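# Place the bottle upright in the lower shelf compartment

## Task

Put the bottle in the shelving unit's lower compartment standing upright with its cap on top, so that all of its base rests on that compartment's floor behind the front lip. It has to remain there without the robot supporting it; open the gripper and pull the arm away once it is placed.

## Robot and tools

Robot: one Kinova Gen3 arm with seven revolute joints, ending in a two-finger parallel gripper (pads up to 50 mm apart) and a wrist camera. Its base may sit slightly tilted relative to the table.

Frame: the scene frame has its origin on the table surface straight under the arm's base. +z is up; looking along +x, +y points left. Head camera calibrations are given in this frame; the wrist camera's pose is not, though its nominal mount (wrist_camera_optical) is in the URDF.

execute_actions takes "actions", a list holding zero or one item, plus an optional "pictures" boolean (images come by default). An empty list changes nothing and just reports the state. An item with "rows" is a motion: up to 15 rows, each used for one control step of 1/30 s; "steps" (1 to 15, default 15) sets the length, and the final row is reused if rows run out. An item with only "steps" (up to 300) is a pause that ends that many steps after the previous result, with your reply time counted in. A refused call moves nothing.

Each row is a single list of 10 numbers for the single arm, in this order: joint_1 (waist), joint_2 (shoulder), joint_3 (upper arm roll), joint_4 (elbow), joint_5 (forearm roll), joint_6 (wrist pitch), joint_7 (wrist roll), then gripper position, force_limit, speed. The seven joint values are absolute target angles in radians, in the same terms as the Joint positions line. Stated ranges: waist, upper arm roll, forearm roll and wrist roll -6.283 to 6.283; shoulder -2.250 to 2.250; elbow -2.580 to 2.580; wrist pitch -2.100 to 2.100. A target more than 0.013 past a stated end, and farther out than the current angle, gets the call refused; true ends can differ by up to 0.013 either way, and a joint pushed past its true end stops there, with a "joint sent to its limit" line (possibly about an earlier, still running action). No such line does not prove more room exists.

The last three numbers are scaled to [-1, 1]. position: +1 fully open, about -0.65 pads touching; send -1 to close until the object blocks the fingers. force_limit per pad: -1 about 20 N, 0 about 102 N, +1 about 185 N (actual grip may be about 17 % higher). speed of the gap: -1 20 mm/s, 0 85 mm/s, +1 150 mm/s. Stopped fingers ignore new force or speed until position changes by at least 0.01; to soften a grip, open first. Turning only joint_7 swings the pad centre around a 25 mm radius circle.

Motion limits: each joint's sent target stays within 0.304 rad (first four joints) or 0.266 rad (last three) of its measured angle, and all targets are pulled back if they would move the gripper over 70 mm from where it is. Joints are speed and acceleration limited and move in sync, stopping together on reversal, so a big move may still be underway when the result arrives. Between calls the arm keeps heading toward the last row sent until it nearly stops, is blocked, or a step is HELD; only a new action makes it continue or press harder.

Result lines: Joint positions (rad) and Joint velocities (rad/s) in column order. object_status: 0 moving; 1 blocked while opening; 2 blocked while closing (a real grip; confirm this after closing); 3 reached the commanded opening or pads met (usually nothing held). Any new position value resets it to 0 until the fingers settle. If grip force falls a lot, fingers re-close by themselves, except after gripping at force_limit -1, where status stays 2 even if the object is gone. Gripping something fixed off centre loosens over time, fast at force -1. position_measured is in counts: opening in mm is about (250 - position_measured) x 0.202. "joint command not followed" means the clearance check altered or blocked targets (mount blocks and posts count as arm). HELD marks steps where your row was not fully sent. A joint hitting its load limit (50.7 N m for the first four, 31.9 N m for the rest, held weight included) causes a 10 s stop and the rest of the call is dropped. Holding loads heats motors: MOTOR HOT appears from 60 °C; at 75 °C an OVER-TEMPERATURE FAULT lets the arm sag.

zoom_image: "camera" is cam_head_left, cam_head_right or cam_wrist (each 896x504); "region" is [x0, y0, x1, y1] in pixels from the top-left, no larger than 504 by 504. It enlarges that part of the latest image.

read_manual: optional "section", only "licences"; returns licence text and does not move anything.

finished_scene: "scene" is the current scene's number. It ends the scene for good and reports whether the goal holds. Replying without any tool call ends the whole run.

Cautions: never push or knock anything off the table. Avoid dropping the bottle, slamming into the shelf or table, and hard presses that can trip a torque fault. A held object may occasionally be tugged briefly, so grip firmly enough. Before finishing, open the gripper, move the arm away, and check the bottle stands upright by itself on the lower compartment floor.

Each tool is called after ">>>" as name([rows], argument=value, ...), one row to a line, values as JSON.

## Session

>>> execute_actions(actions=[])

Scene clock: 0.00 s of 5800.00 s.
position_measured=3 object_status=3
Joint positions: [ 1.9    0.085  0.479  2.366 -1.19   1.351  0.346]
Joint velocities: [ 0.     0.001 -0.001 -0.     0.     0.    -0.001]
Motor temperatures (°C, as the motors report them): [21 23 22 23 31 27 28]

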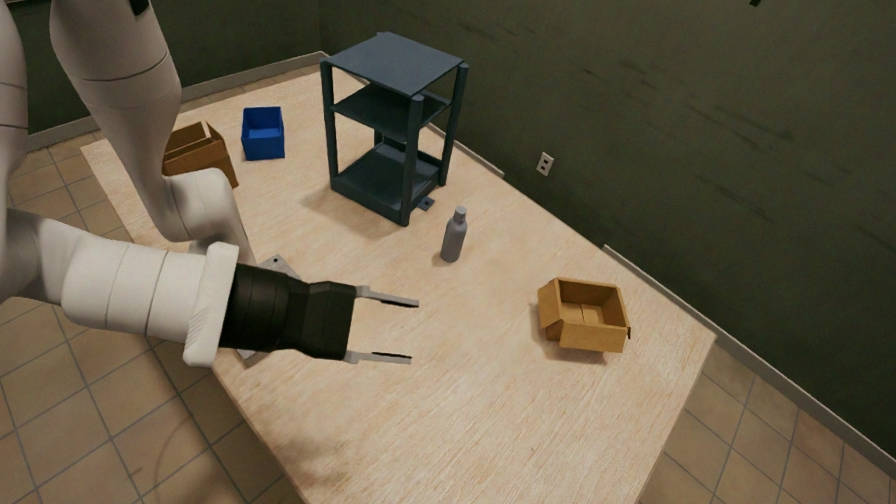

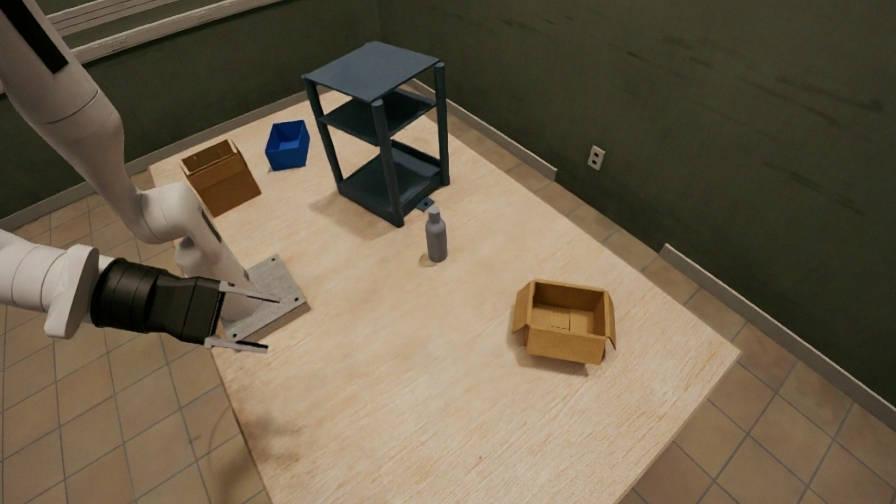

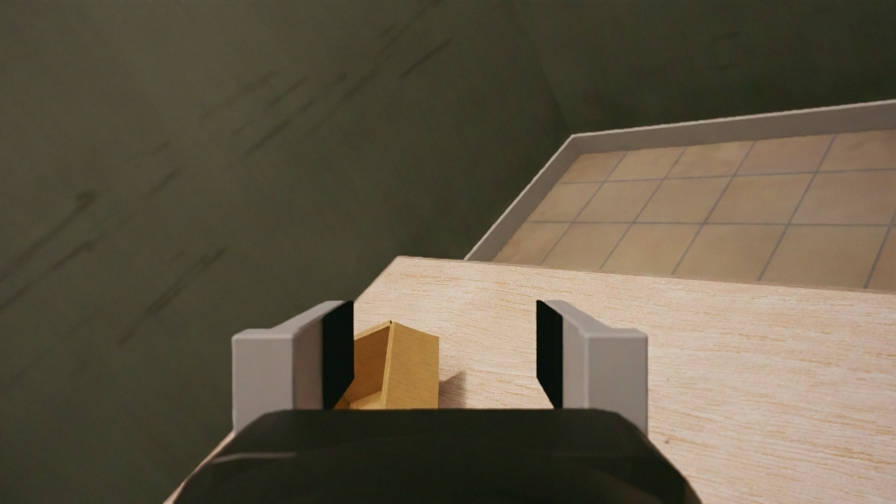

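>>> execute_actions([
  {"rows":[[1.1,1.48,0,1.109,-1.0,1.89,1.11,1,0,0]]},
], pictures=false)

>>> execute_actions([
  {"steps":90},
])

Scene clock: 4.27 s of 5800.00 s.
position_measured=3 object_status=3
Joint positions: [ 1.618  0.367  0.215  2.09  -1.068  1.59   0.585]
Joint velocities: [-0.736  0.737 -0.605 -0.731  0.191  0.635  0.635]
Motor temperatures (°C, as the motors report them): [21 23 22 23 31 27 28]
Steps of this call (steps 1 to 90: nothing new was sent; then 0.77 s passed at rest; steps 91 to 105: all 15 steps of this action). Readings (joint positions | what the end effector reports):
91: [1.898 0.086 0.479 2.365 -1.190 1.352 0.347] | position_measured=3 object_status=3
92: [1.891 0.093 0.475 2.359 -1.186 1.357 0.351] | position_measured=3 object_status=3
94: [1.860 0.124 0.450 2.331 -1.170 1.379 0.374] | position_measured=3 object_status=3
98: [1.775 0.210 0.365 2.246 -1.123 1.454 0.449] | position_measured=3 object_status=3
105: the state above

Scene clock: 7.27 s of 5800.00 s.
position_measured=3 object_status=3
Joint positions: [ 1.1    1.48  -0.     1.109 -1.     1.89   1.11 ]
Joint velocities: [ 0.    -0.    -0.     0.     0.     0.001 -0.   ]
Motor temperatures (°C, as the motors report them): [21 23 22 23 31 27 28]
Steps of this call (steps 1 to 60: the robot went on to your last target; steps 61 to 90: nothing new was sent). Readings (joint positions | what the end effector reports):
1: [1.593 0.392 0.195 2.065 -1.062 1.612 0.606] | position_measured=3 object_status=3
2: [1.567 0.418 0.176 2.039 -1.056 1.634 0.629] | position_measured=3 object_status=3
4: [1.511 0.474 0.141 1.983 -1.045 1.682 0.678] | position_measured=3 object_status=3
8: [1.382 0.603 0.082 1.855 -1.026 1.769 0.789] | position_measured=3 object_status=3
90: the state above
The arm was judged still, so your last target was given up. Only a new action makes it travel on or press farther. Fingers that are still opening or closing keep moving.

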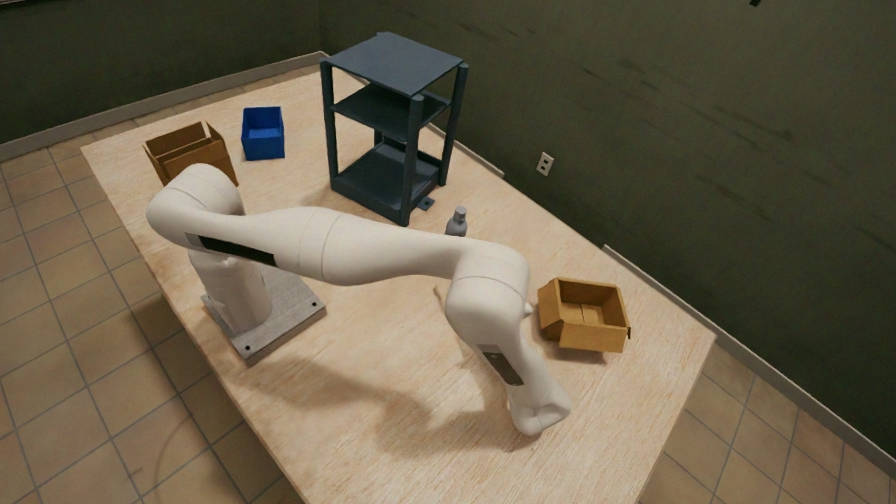

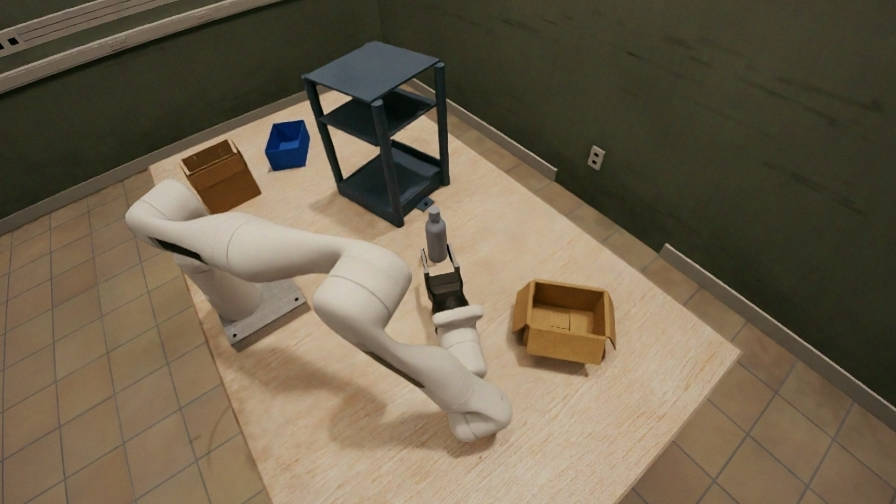

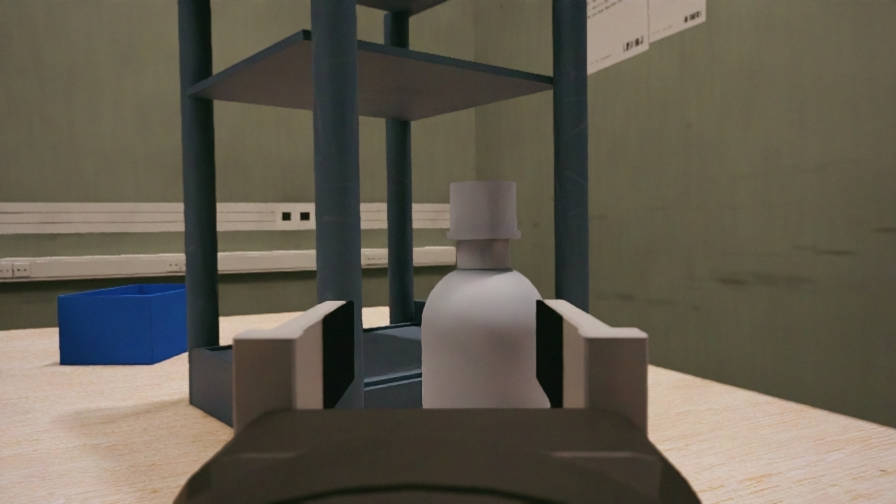

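Shift outward ~1.5cm and lower.

>>> execute_actions([
  {"rows":[[1.06,1.52,0,1.069,-1.045,1.87,1.097,1,0,0]]},
])

Scene clock: 8.73 s of 5800.00 s.
position_measured=3 object_status=3
Joint positions: [ 1.06   1.52  -0.     1.069 -1.045  1.87   1.097]
Joint velocities: [-0.002  0.003 -0.001 -0.001  0.001  0.001  0.   ]
Motor temperatures (°C, as the motors report them): [21 24 22 23 31 27 28]
Steps of this call (steps 1 to 29: nothing new was sent; steps 30 to 44: all 15 steps of this action). Readings (joint positions | what the end effector reports):
30: [1.099 1.481 0.000 1.108 -1.001 1.890 1.110] | position_measured=3 object_status=3
31: [1.092 1.488 0.001 1.102 -1.006 1.888 1.108] | position_measured=3 object_status=3
33: [1.073 1.508 0.001 1.083 -1.028 1.877 1.102] | position_measured=3 object_status=3
37: [1.062 1.517 -0.001 1.071 -1.044 1.870 1.097] | position_measured=3 object_status=3
44: the state above

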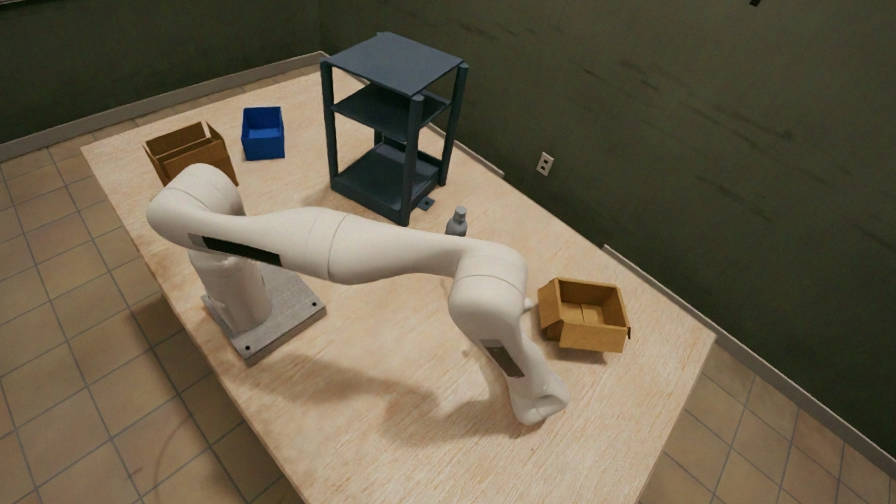

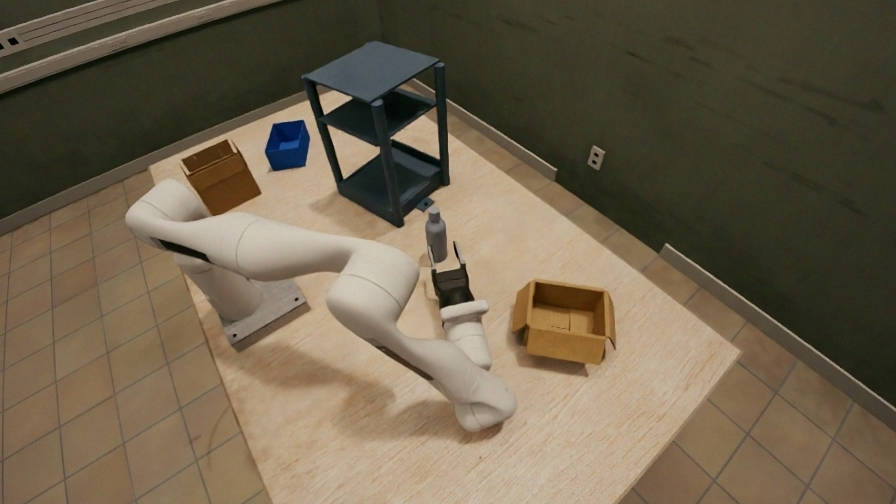

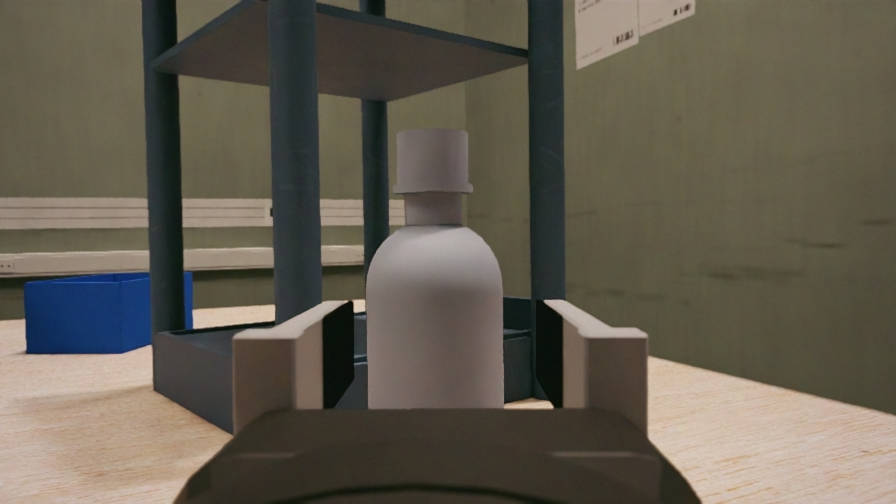

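>>> execute_actions([
  {"rows":[[0.96,1.52,0,1.069,-1.045,1.87,1.097,1,0,0]]},
])

Scene clock: 10.50 s of 5800.00 s.
position_measured=3 object_status=3
Joint positions: [ 0.961  1.52  -0.     1.069 -1.045  1.87   1.097]
Joint velocities: [-0.011 -0.     0.001 -0.    -0.002  0.002 -0.001]
Motor temperatures (°C, as the motors report them): [21 24 22 23 31 27 28]
Steps of this call (steps 1 to 15: the robot went on to your last target; steps 16 to 38: nothing new was sent; steps 39 to 53: all 15 steps of this action). Readings (joint positions | what the end effector reports):
39: [1.059 1.520 0.000 1.069 -1.045 1.870 1.097] | position_measured=3 object_status=3
40: [1.052 1.520 0.002 1.069 -1.045 1.870 1.097] | position_measured=3 object_status=3
42: [1.023 1.520 0.003 1.069 -1.045 1.870 1.097] | position_measured=3 object_status=3
46: [0.969 1.520 -0.002 1.069 -1.045 1.870 1.097] | position_measured=3 object_status=3
53: the state above

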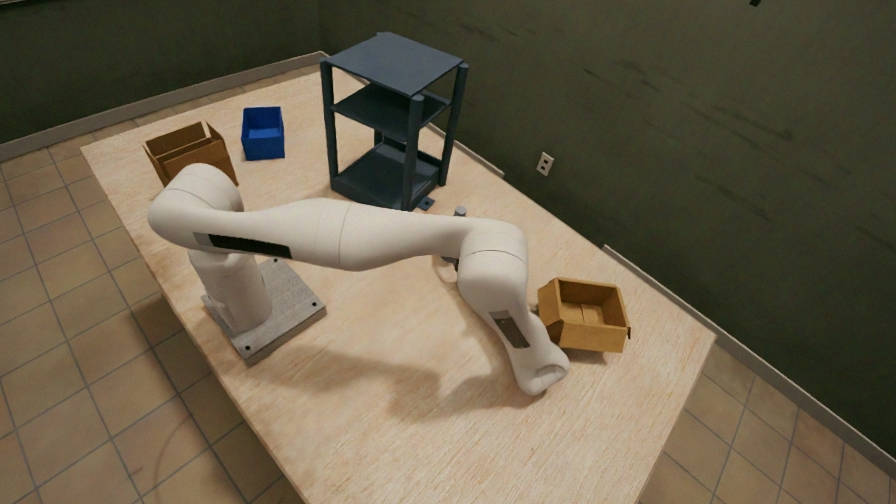

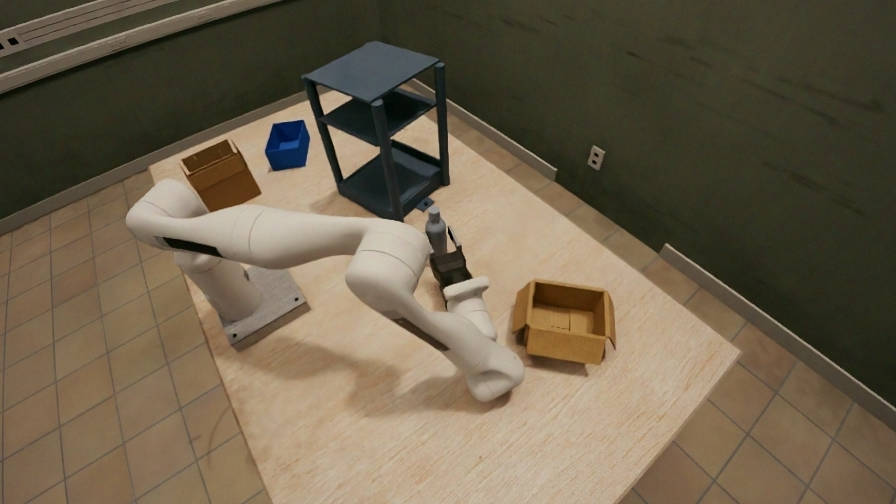

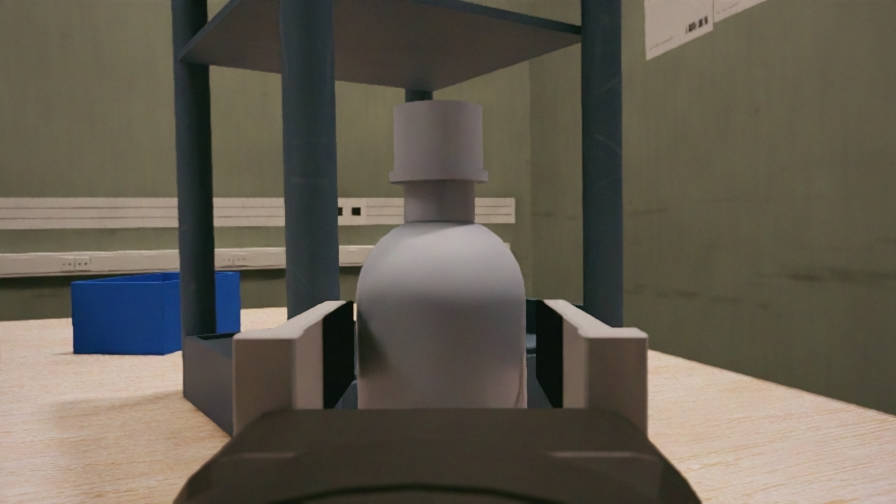

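>>> execute_actions([
  {"rows":[[0.91,1.52,0,1.069,-1.045,1.87,1.097,1,0,0]]},
], pictures=false)

>>> execute_actions([
  {"rows":[[0.91,1.52,0,1.069,-1.045,1.87,1.097,-1,0,0]]},
], pictures=false)

>>> execute_actions([
  {"rows":[[0.91,1.3,0,1.289,-1.045,1.87,1.097,-1,0,0]]},
], pictures=false)

>>> execute_actions([
  {"rows":[[0.75,1.3,0,1.289,-1.19,1.79,1.058,-1,0,0]]},
])

Scene clock: 12.67 s of 5800.00 s.
position_measured=3 object_status=3
Joint positions: [ 0.91   1.52  -0.     1.069 -1.045  1.87   1.097]
Joint velocities: [-0.005  0.001 -0.002 -0.     0.001 -0.001 -0.   ]
Motor temperatures (°C, as the motors report them): [21 24 22 23 31 27 28]
Steps of this call (steps 1 to 15: the robot went on to your last target; steps 16 to 50: nothing new was sent; steps 51 to 65: all 15 steps of this action). Readings (joint positions | what the end effector reports):
51: [0.959 1.520 0.000 1.069 -1.045 1.870 1.097] | position_measured=3 object_status=3
52: [0.952 1.520 0.002 1.069 -1.045 1.870 1.097] | position_measured=3 object_status=3
54: [0.929 1.520 0.001 1.069 -1.045 1.870 1.097] | position_measured=3 object_status=3
58: [0.913 1.520 -0.001 1.069 -1.045 1.870 1.097] | position_measured=3 object_status=3
65: the state above

Scene clock: 13.17 s of 5800.00 s.
position_measured=18 object_status=2
Joint positions: [ 0.91   1.52   0.     1.069 -1.045  1.87   1.097]
Joint velocities: [-0.     0.001  0.001 -0.    -0.001 -0.002 -0.   ]
Motor temperatures (°C, as the motors report them): [21 24 22 23 31 27 28]
Steps of this call (steps 1 to 15: all 15 steps of this action). Readings (joint positions | what the end effector reports):
1: [0.910 1.520 -0.000 1.069 -1.045 1.870 1.097] | position_measured=14 object_status=0
2: [0.910 1.520 -0.000 1.069 -1.045 1.870 1.097] | position_measured=18 object_status=0
4: [0.910 1.520 -0.000 1.069 -1.045 1.870 1.097] | position_measured=18 object_status=0
8: [0.910 1.520 0.000 1.069 -1.045 1.870 1.097] | position_measured=18 object_status=2
15: the state above

Scene clock: 13.67 s of 5800.00 s.
position_measured=18 object_status=2
Joint positions: [ 0.91   1.305 -0.     1.287 -1.045  1.87   1.097]
Joint velocities: [ 0.    -0.041  0.007  0.034  0.005 -0.011  0.   ]
Motor temperatures (°C, as the motors report them): [21 24 22 23 31 27 28]
Steps of this call (steps 1 to 15: all 15 steps of this action). Readings (joint positions | what the end effector reports):
1: [0.910 1.518 0.000 1.070 -1.045 1.870 1.097] | position_measured=18 object_status=2
2: [0.910 1.512 0.001 1.076 -1.044 1.869 1.097] | position_measured=18 object_status=2
4: [0.910 1.483 0.001 1.104 -1.044 1.868 1.097] | position_measured=18 object_status=2
8: [0.910 1.375 0.000 1.210 -1.045 1.870 1.097] | position_measured=18 object_status=2
15: the state above

Scene clock: 14.17 s of 5800.00 s.
position_measured=18 object_status=2
Joint positions: [ 0.753  1.3   -0.     1.289 -1.19   1.79   1.058]
Joint velocities: [-0.022  0.001  0.008  0.002 -0.    -0.003 -0.001]
Motor temperatures (°C, as the motors report them): [21 24 22 23 31 27 28]
Steps of this call (steps 1 to 15: all 15 steps of this action). Readings (joint positions | what the end effector reports):
1: [0.908 1.304 0.000 1.288 -1.046 1.869 1.097] | position_measured=18 object_status=2
2: [0.902 1.303 0.002 1.288 -1.049 1.866 1.096] | position_measured=18 object_status=2
4: [0.873 1.302 0.003 1.288 -1.073 1.852 1.089] | position_measured=18 object_status=2
8: [0.787 1.301 -0.001 1.289 -1.156 1.808 1.067] | position_measured=18 object_status=2
15: the state above

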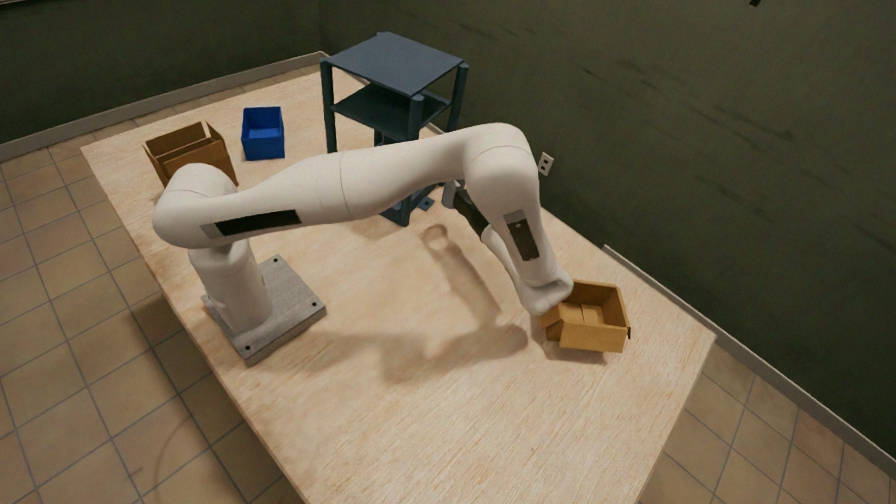

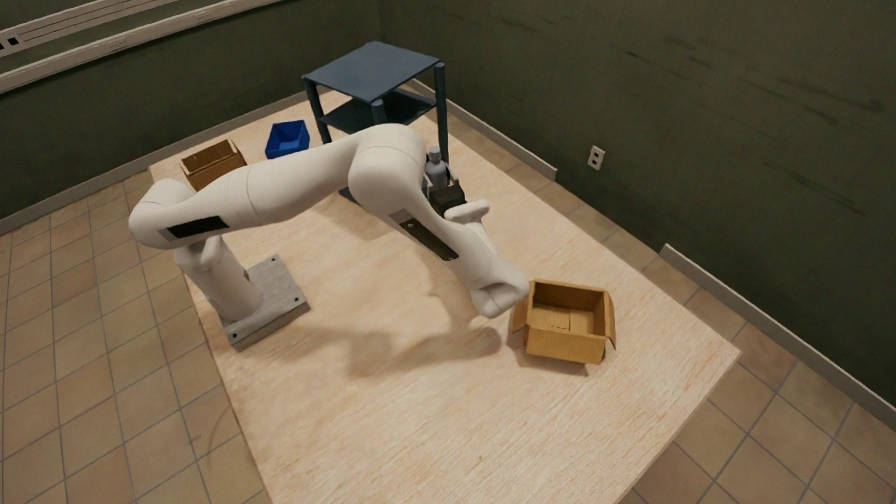

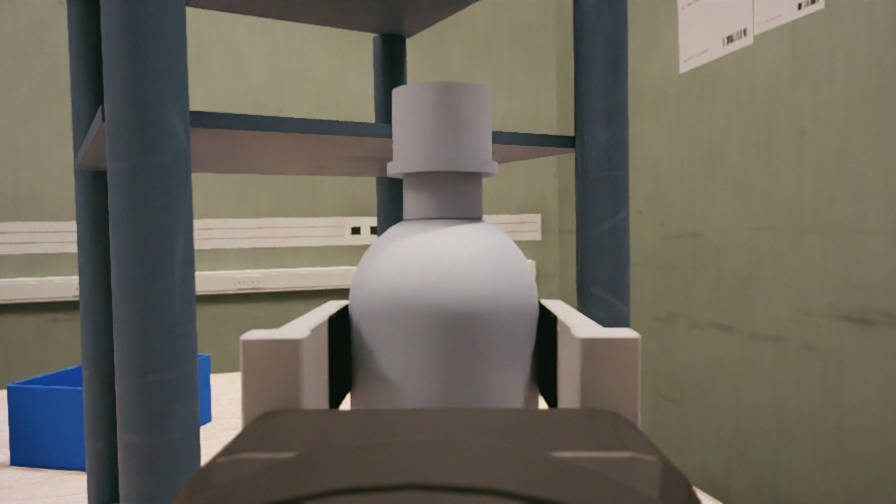

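Too high for entry; advance then lower.

>>> execute_actions([
  {"rows":[[0.63,1.31,0,1.279,-1.19,1.79,1.058,-1,0,0]]},
], pictures=false)

>>> execute_actions([
  {"rows":[[0.6,1.35,0,1.239,-1.19,1.79,1.058,-1,0,0]]},
])

Scene clock: 16.07 s of 5800.00 s.
position_measured=18 object_status=2
Joint positions: [ 0.631  1.31  -0.     1.279 -1.19   1.79   1.058]
Joint velocities: [-0.013  0.001 -0.001 -0.001 -0.001  0.001 -0.001]
Motor temperatures (°C, as the motors report them): [21 24 22 23 31 27 28]
Steps of this call (steps 1 to 15: the robot went on to your last target; steps 16 to 42: nothing new was sent; steps 43 to 57: all 15 steps of this action). Readings (joint positions | what the end effector reports):
43: [0.749 1.300 0.000 1.289 -1.190 1.790 1.058] | position_measured=18 object_status=2
44: [0.742 1.301 0.002 1.288 -1.190 1.790 1.058] | position_measured=18 object_status=2
46: [0.713 1.303 0.003 1.286 -1.190 1.790 1.058] | position_measured=18 object_status=2
50: [0.644 1.309 -0.002 1.280 -1.190 1.790 1.058] | position_measured=18 object_status=2
57: the state above

Scene clock: 16.57 s of 5800.00 s.
position_measured=18 object_status=2
Joint positions: [ 0.6    1.35  -0.     1.239 -1.19   1.79   1.058]
Joint velocities: [-0.002  0.004 -0.001 -0.001  0.    -0.002 -0.   ]
Motor temperatures (°C, as the motors report them): [21 24 22 23 31 27 28]
Steps of this call (steps 1 to 15: all 15 steps of this action). Readings (joint positions | what the end effector reports):
1: [0.630 1.311 0.000 1.278 -1.190 1.790 1.058] | position_measured=18 object_status=2
2: [0.625 1.318 0.001 1.272 -1.190 1.791 1.058] | position_measured=18 object_status=2
4: [0.610 1.337 0.000 1.253 -1.190 1.790 1.058] | position_measured=18 object_status=2
8: [0.602 1.347 -0.000 1.241 -1.190 1.790 1.058] | position_measured=18 object_status=2
15: the state above

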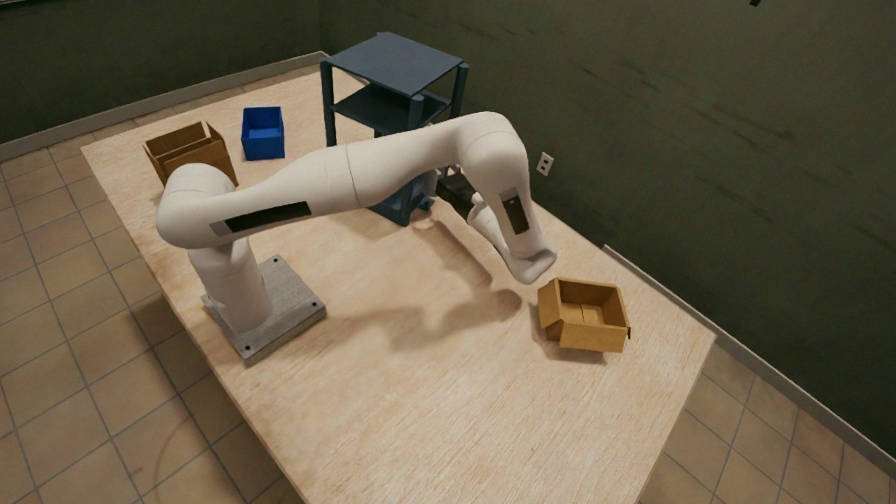

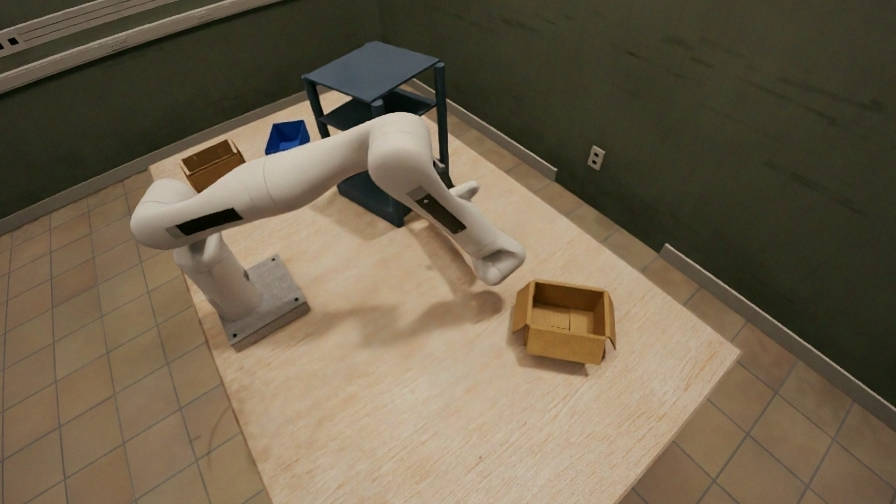

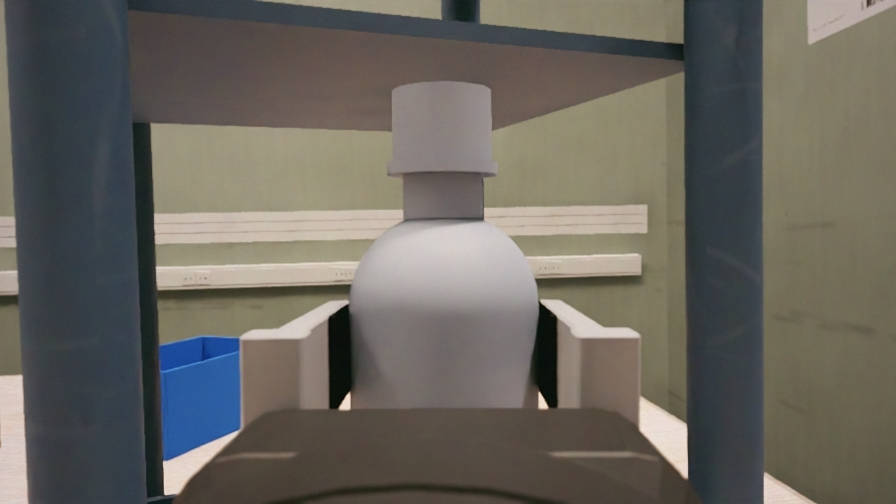

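>>> execute_actions([
  {"rows":[[0.35,1.35,0,1.239,-1.19,1.79,1.058,-1,0,0]]},
], pictures=false)

>>> execute_actions([
  {"rows":[[0.35,1.4,0,1.189,-1.19,1.79,1.058,-1,0,0]]},
], pictures=false)

>>> execute_actions([
  {"rows":[[0.35,1.42,0,1.169,-1.19,1.79,1.058,-1,0,0]]},
], pictures=false)

>>> execute_actions([
  {"rows":[[0.35,1.44,0,1.149,-1.19,1.79,1.058,-1,0,0]]},
])

Scene clock: 19.50 s of 5800.00 s.
position_measured=18 object_status=2
Joint positions: [ 0.357  1.35  -0.003  1.239 -1.19   1.79   1.058]
Joint velocities: [-0.065  0.002  0.003  0.001  0.001  0.001  0.   ]
Motor temperatures (°C, as the motors report them): [21 24 22 23 31 27 28]
Steps of this call (steps 1 to 15: the robot went on to your last target; steps 16 to 73: nothing new was sent; steps 74 to 88: all 15 steps of this action). Readings (joint positions | what the end effector reports):
74: [0.599 1.350 0.000 1.239 -1.190 1.790 1.058] | position_measured=18 object_status=2
75: [0.592 1.350 0.002 1.239 -1.190 1.790 1.058] | position_measured=18 object_status=2
77: [0.563 1.350 0.003 1.239 -1.190 1.790 1.058] | position_measured=18 object_status=2
81: [0.463 1.350 0.001 1.239 -1.190 1.790 1.058] | position_measured=18 object_status=2
88: the state above

Scene clock: 20.00 s of 5800.00 s.
position_measured=18 object_status=2
Joint positions: [ 0.35   1.4    0.     1.189 -1.19   1.79   1.058]
Joint velocities: [-0.001  0.004 -0.001 -0.001 -0.001  0.    -0.   ]
Motor temperatures (°C, as the motors report them): [21 24 22 23 31 27 28]
Steps of this call (steps 1 to 15: all 15 steps of this action). Readings (joint positions | what the end effector reports):
1: [0.355 1.352 -0.002 1.238 -1.190 1.790 1.058] | position_measured=18 object_status=2
2: [0.354 1.358 -0.001 1.232 -1.190 1.791 1.058] | position_measured=18 object_status=2
4: [0.352 1.381 -0.001 1.209 -1.190 1.790 1.058] | position_measured=18 object_status=2
8: [0.351 1.397 0.000 1.192 -1.190 1.790 1.058] | position_measured=18 object_status=2
15: the state above

Scene clock: 20.50 s of 5800.00 s.
position_measured=18 object_status=2
Joint positions: [ 0.35   1.414 -0.004  1.17  -1.191  1.799  1.058]
Joint velocities: [-0.001  0.001 -0.001 -0.001  0.    -0.001 -0.001]
Motor temperatures (°C, as the motors report them): [21 24 22 23 31 27 28]
Steps of this call (steps 1 to 15: all 15 steps of this action). Readings (joint positions | what the end effector reports):
1: [0.350 1.401 -0.000 1.188 -1.190 1.790 1.058] | position_measured=18 object_status=2
2: [0.350 1.406 -0.001 1.183 -1.191 1.793 1.058] | position_measured=18 object_status=2
4: [0.351 1.412 -0.004 1.175 -1.192 1.798 1.058] | position_measured=18 object_status=2
8: [0.350 1.413 -0.004 1.171 -1.191 1.799 1.058] | position_measured=18 object_status=2
15: the state above

Scene clock: 21.00 s of 5800.00 s.
position_measured=18 object_status=2
Joint positions: [ 0.35   1.426 -0.01   1.15  -1.196  1.806  1.057]
Joint velocities: [ 0.001 -0.    -0.002 -0.001 -0.001  0.    -0.   ]
Motor temperatures (°C, as the motors report them): [21 24 22 23 31 27 28]
Steps of this call (steps 1 to 15: all 15 steps of this action). Readings (joint positions | what the end effector reports):
1: [0.350 1.415 -0.005 1.169 -1.191 1.800 1.058] | position_measured=18 object_status=2
2: [0.350 1.420 -0.006 1.164 -1.192 1.804 1.058] | position_measured=18 object_status=2
4: [0.351 1.425 -0.009 1.156 -1.193 1.808 1.058] | position_measured=18 object_status=2
8: [0.350 1.426 -0.009 1.152 -1.193 1.808 1.058] | position_measured=18 object_status=2
15: the state above

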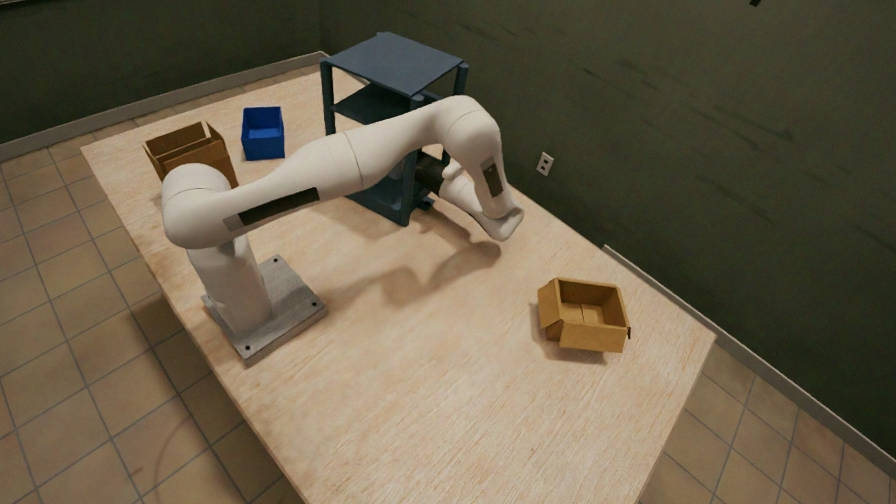

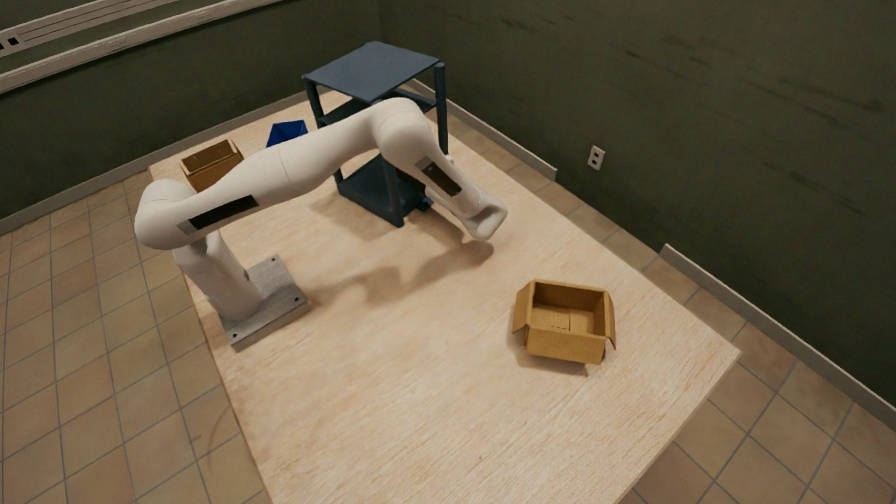

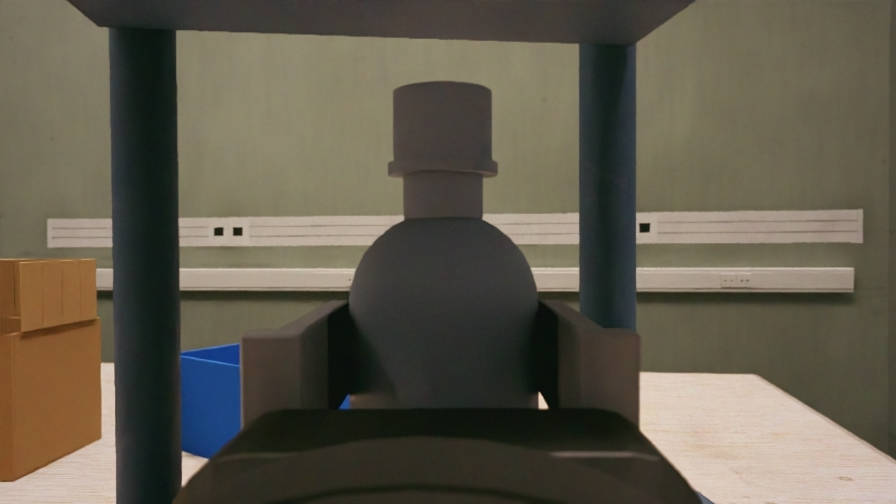

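>>> execute_actions([
  {"rows":[[0.35,1.404,0,1.185,-1.19,1.79,1.058,-1,0,0]],"steps":8},
], pictures=false)

>>> execute_actions([
  {"rows":[[0.35,1.404,0,1.185,-1.19,1.79,1.058,1,0,0]],"steps":8},
], pictures=false)

>>> execute_actions([
  {"rows":[[0.35,1.32,0,1.269,-1.19,1.79,1.058,1,0,0]]},
], pictures=false)

>>> execute_actions([
  {"rows":[[0.63,1.32,0,1.269,-1.19,1.79,1.058,1,0,0]]},
], pictures=false)

>>> execute_actions([
  {"steps":15},
])

Scene clock: 25.03 s of 5800.00 s.
position_measured=18 object_status=2
Joint positions: [ 0.35   1.403 -0.001  1.183 -1.191  1.791  1.058]
Joint velocities: [-0.    -0.005  0.     0.021  0.003 -0.004 -0.001]
Motor temperatures (°C, as the motors report them): [21 24 22 23 31 27 28]
Steps of this call (steps 1 to 15: the robot went on to your last target; steps 16 to 90: nothing new was sent; then 0.77 s passed at rest; steps 91 to 98: all 8 steps of this action). Readings (joint positions | what the end effector reports):
91: [0.350 1.425 -0.010 1.151 -1.196 1.806 1.057] | position_measured=18 object_status=2
92: [0.350 1.419 -0.008 1.157 -1.195 1.802 1.057] | position_measured=18 object_status=2
94: [0.350 1.406 -0.002 1.173 -1.191 1.792 1.058] | position_measured=18 object_status=2
98: the state above

Scene clock: 25.30 s of 5800.00 s.
position_measured=3 object_status=0
Joint positions: [ 0.35   1.404  0.     1.185 -1.19   1.79   1.058]
Joint velocities: [-0.     0.     0.001  0.001 -0.001 -0.001  0.   ]
Motor temperatures (°C, as the motors report them): [21 24 22 23 31 27 28]
Steps of this call (steps 1 to 8: all 8 steps of this action). Readings (joint positions | what the end effector reports):
1: [0.350 1.403 -0.001 1.184 -1.191 1.791 1.058] | position_measured=7 object_status=0
2: [0.350 1.403 -0.000 1.184 -1.190 1.790 1.058] | position_measured=3 object_status=0
4: [0.350 1.404 -0.000 1.185 -1.190 1.790 1.058] | position_measured=3 object_status=0
8: the state above

Scene clock: 25.80 s of 5800.00 s.
position_measured=3 object_status=3
Joint positions: [ 0.35   1.321 -0.     1.269 -1.19   1.79   1.058]
Joint velocities: [ 0.    -0.008  0.     0.003 -0.001 -0.003 -0.   ]
Motor temperatures (°C, as the motors report them): [21 24 22 23 31 27 28]
Steps of this call (steps 1 to 15: all 15 steps of this action). Readings (joint positions | what the end effector reports):
1: [0.350 1.403 0.000 1.186 -1.190 1.790 1.058] | position_measured=3 object_status=0
2: [0.350 1.396 0.000 1.192 -1.190 1.789 1.058] | position_measured=3 object_status=0
4: [0.350 1.367 0.001 1.220 -1.190 1.789 1.058] | position_measured=3 object_status=3
8: [0.350 1.326 -0.001 1.263 -1.191 1.791 1.058] | position_measured=3 object_status=3
15: the state above

Scene clock: 26.30 s of 5800.00 s.
position_measured=3 object_status=3
Joint positions: [ 0.618  1.32   0.002  1.269 -1.19   1.79   1.058]
Joint velocities: [0.182 0.002 0.01  0.001 0.    0.    0.001]
Motor temperatures (°C, as the motors report them): [21 24 22 23 31 27 28]
Steps of this call (steps 1 to 15: all 15 steps of this action). Readings (joint positions | what the end effector reports):
1: [0.351 1.321 -0.000 1.269 -1.190 1.790 1.058] | position_measured=3 object_status=3
2: [0.358 1.321 -0.002 1.269 -1.190 1.790 1.058] | position_measured=3 object_status=3
4: [0.387 1.321 -0.003 1.269 -1.190 1.790 1.058] | position_measured=3 object_status=3
8: [0.488 1.320 -0.001 1.269 -1.190 1.790 1.058] | position_measured=3 object_status=3
15: the state above

Scene clock: 26.80 s of 5800.00 s.
position_measured=3 object_status=3
Joint positions: [ 0.63   1.32   0.     1.269 -1.19   1.79   1.058]
Joint velocities: [ 0.002 -0.001  0.003  0.    -0.    -0.    -0.   ]
Motor temperatures (°C, as the motors report them): [21 24 22 23 31 27 28]
Steps of this call (steps 1 to 15: the robot went on to your last target). Readings (joint positions | what the end effector reports):
1: [0.622 1.320 0.002 1.269 -1.190 1.790 1.058] | position_measured=3 object_status=3
2: [0.624 1.320 0.002 1.269 -1.190 1.790 1.058] | position_measured=3 object_status=3
4: [0.627 1.320 0.000 1.269 -1.190 1.790 1.058] | position_measured=3 object_status=3
8: [0.629 1.320 0.000 1.269 -1.190 1.790 1.058] | position_measured=3 object_status=3
15: the state above

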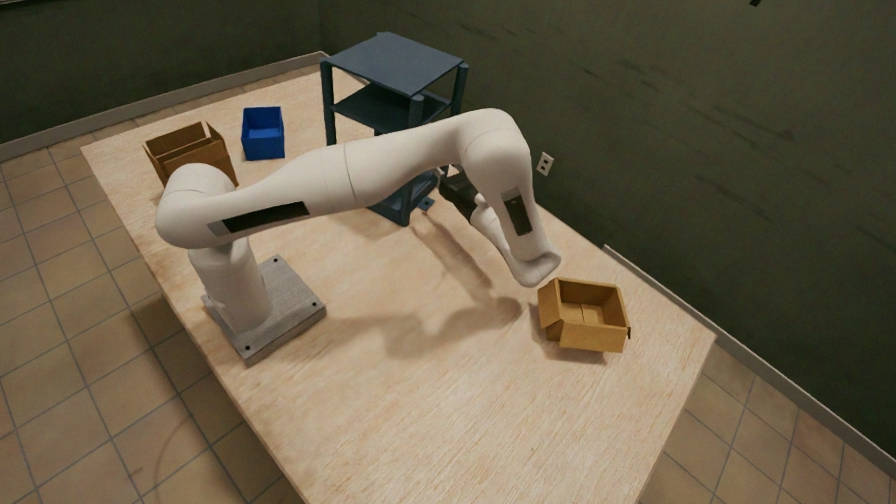

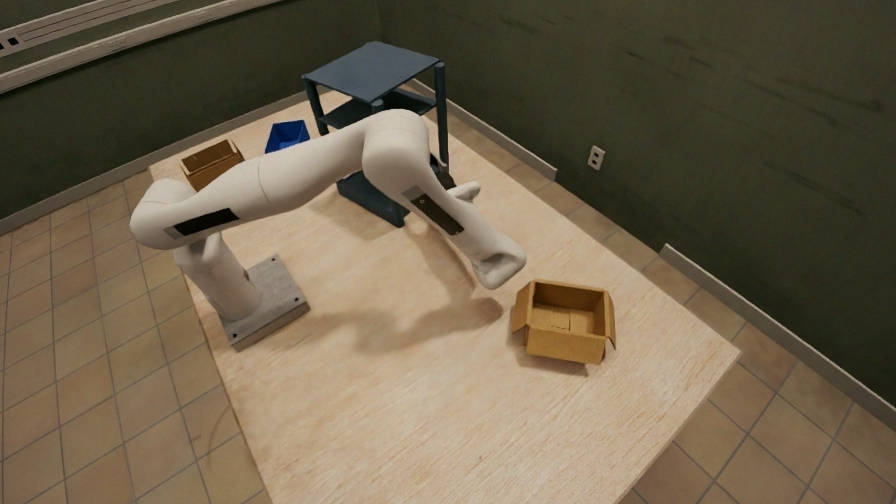

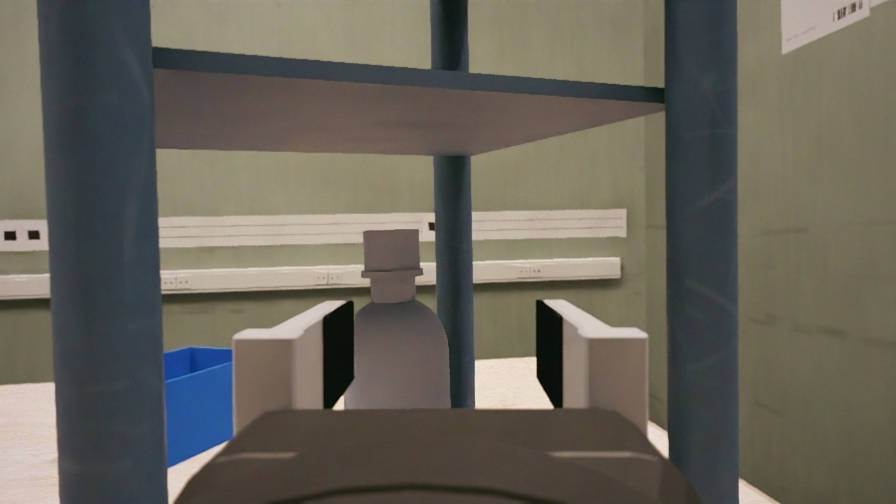

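>>> finished_scene(scene=2)

The scene is finished: the task was done.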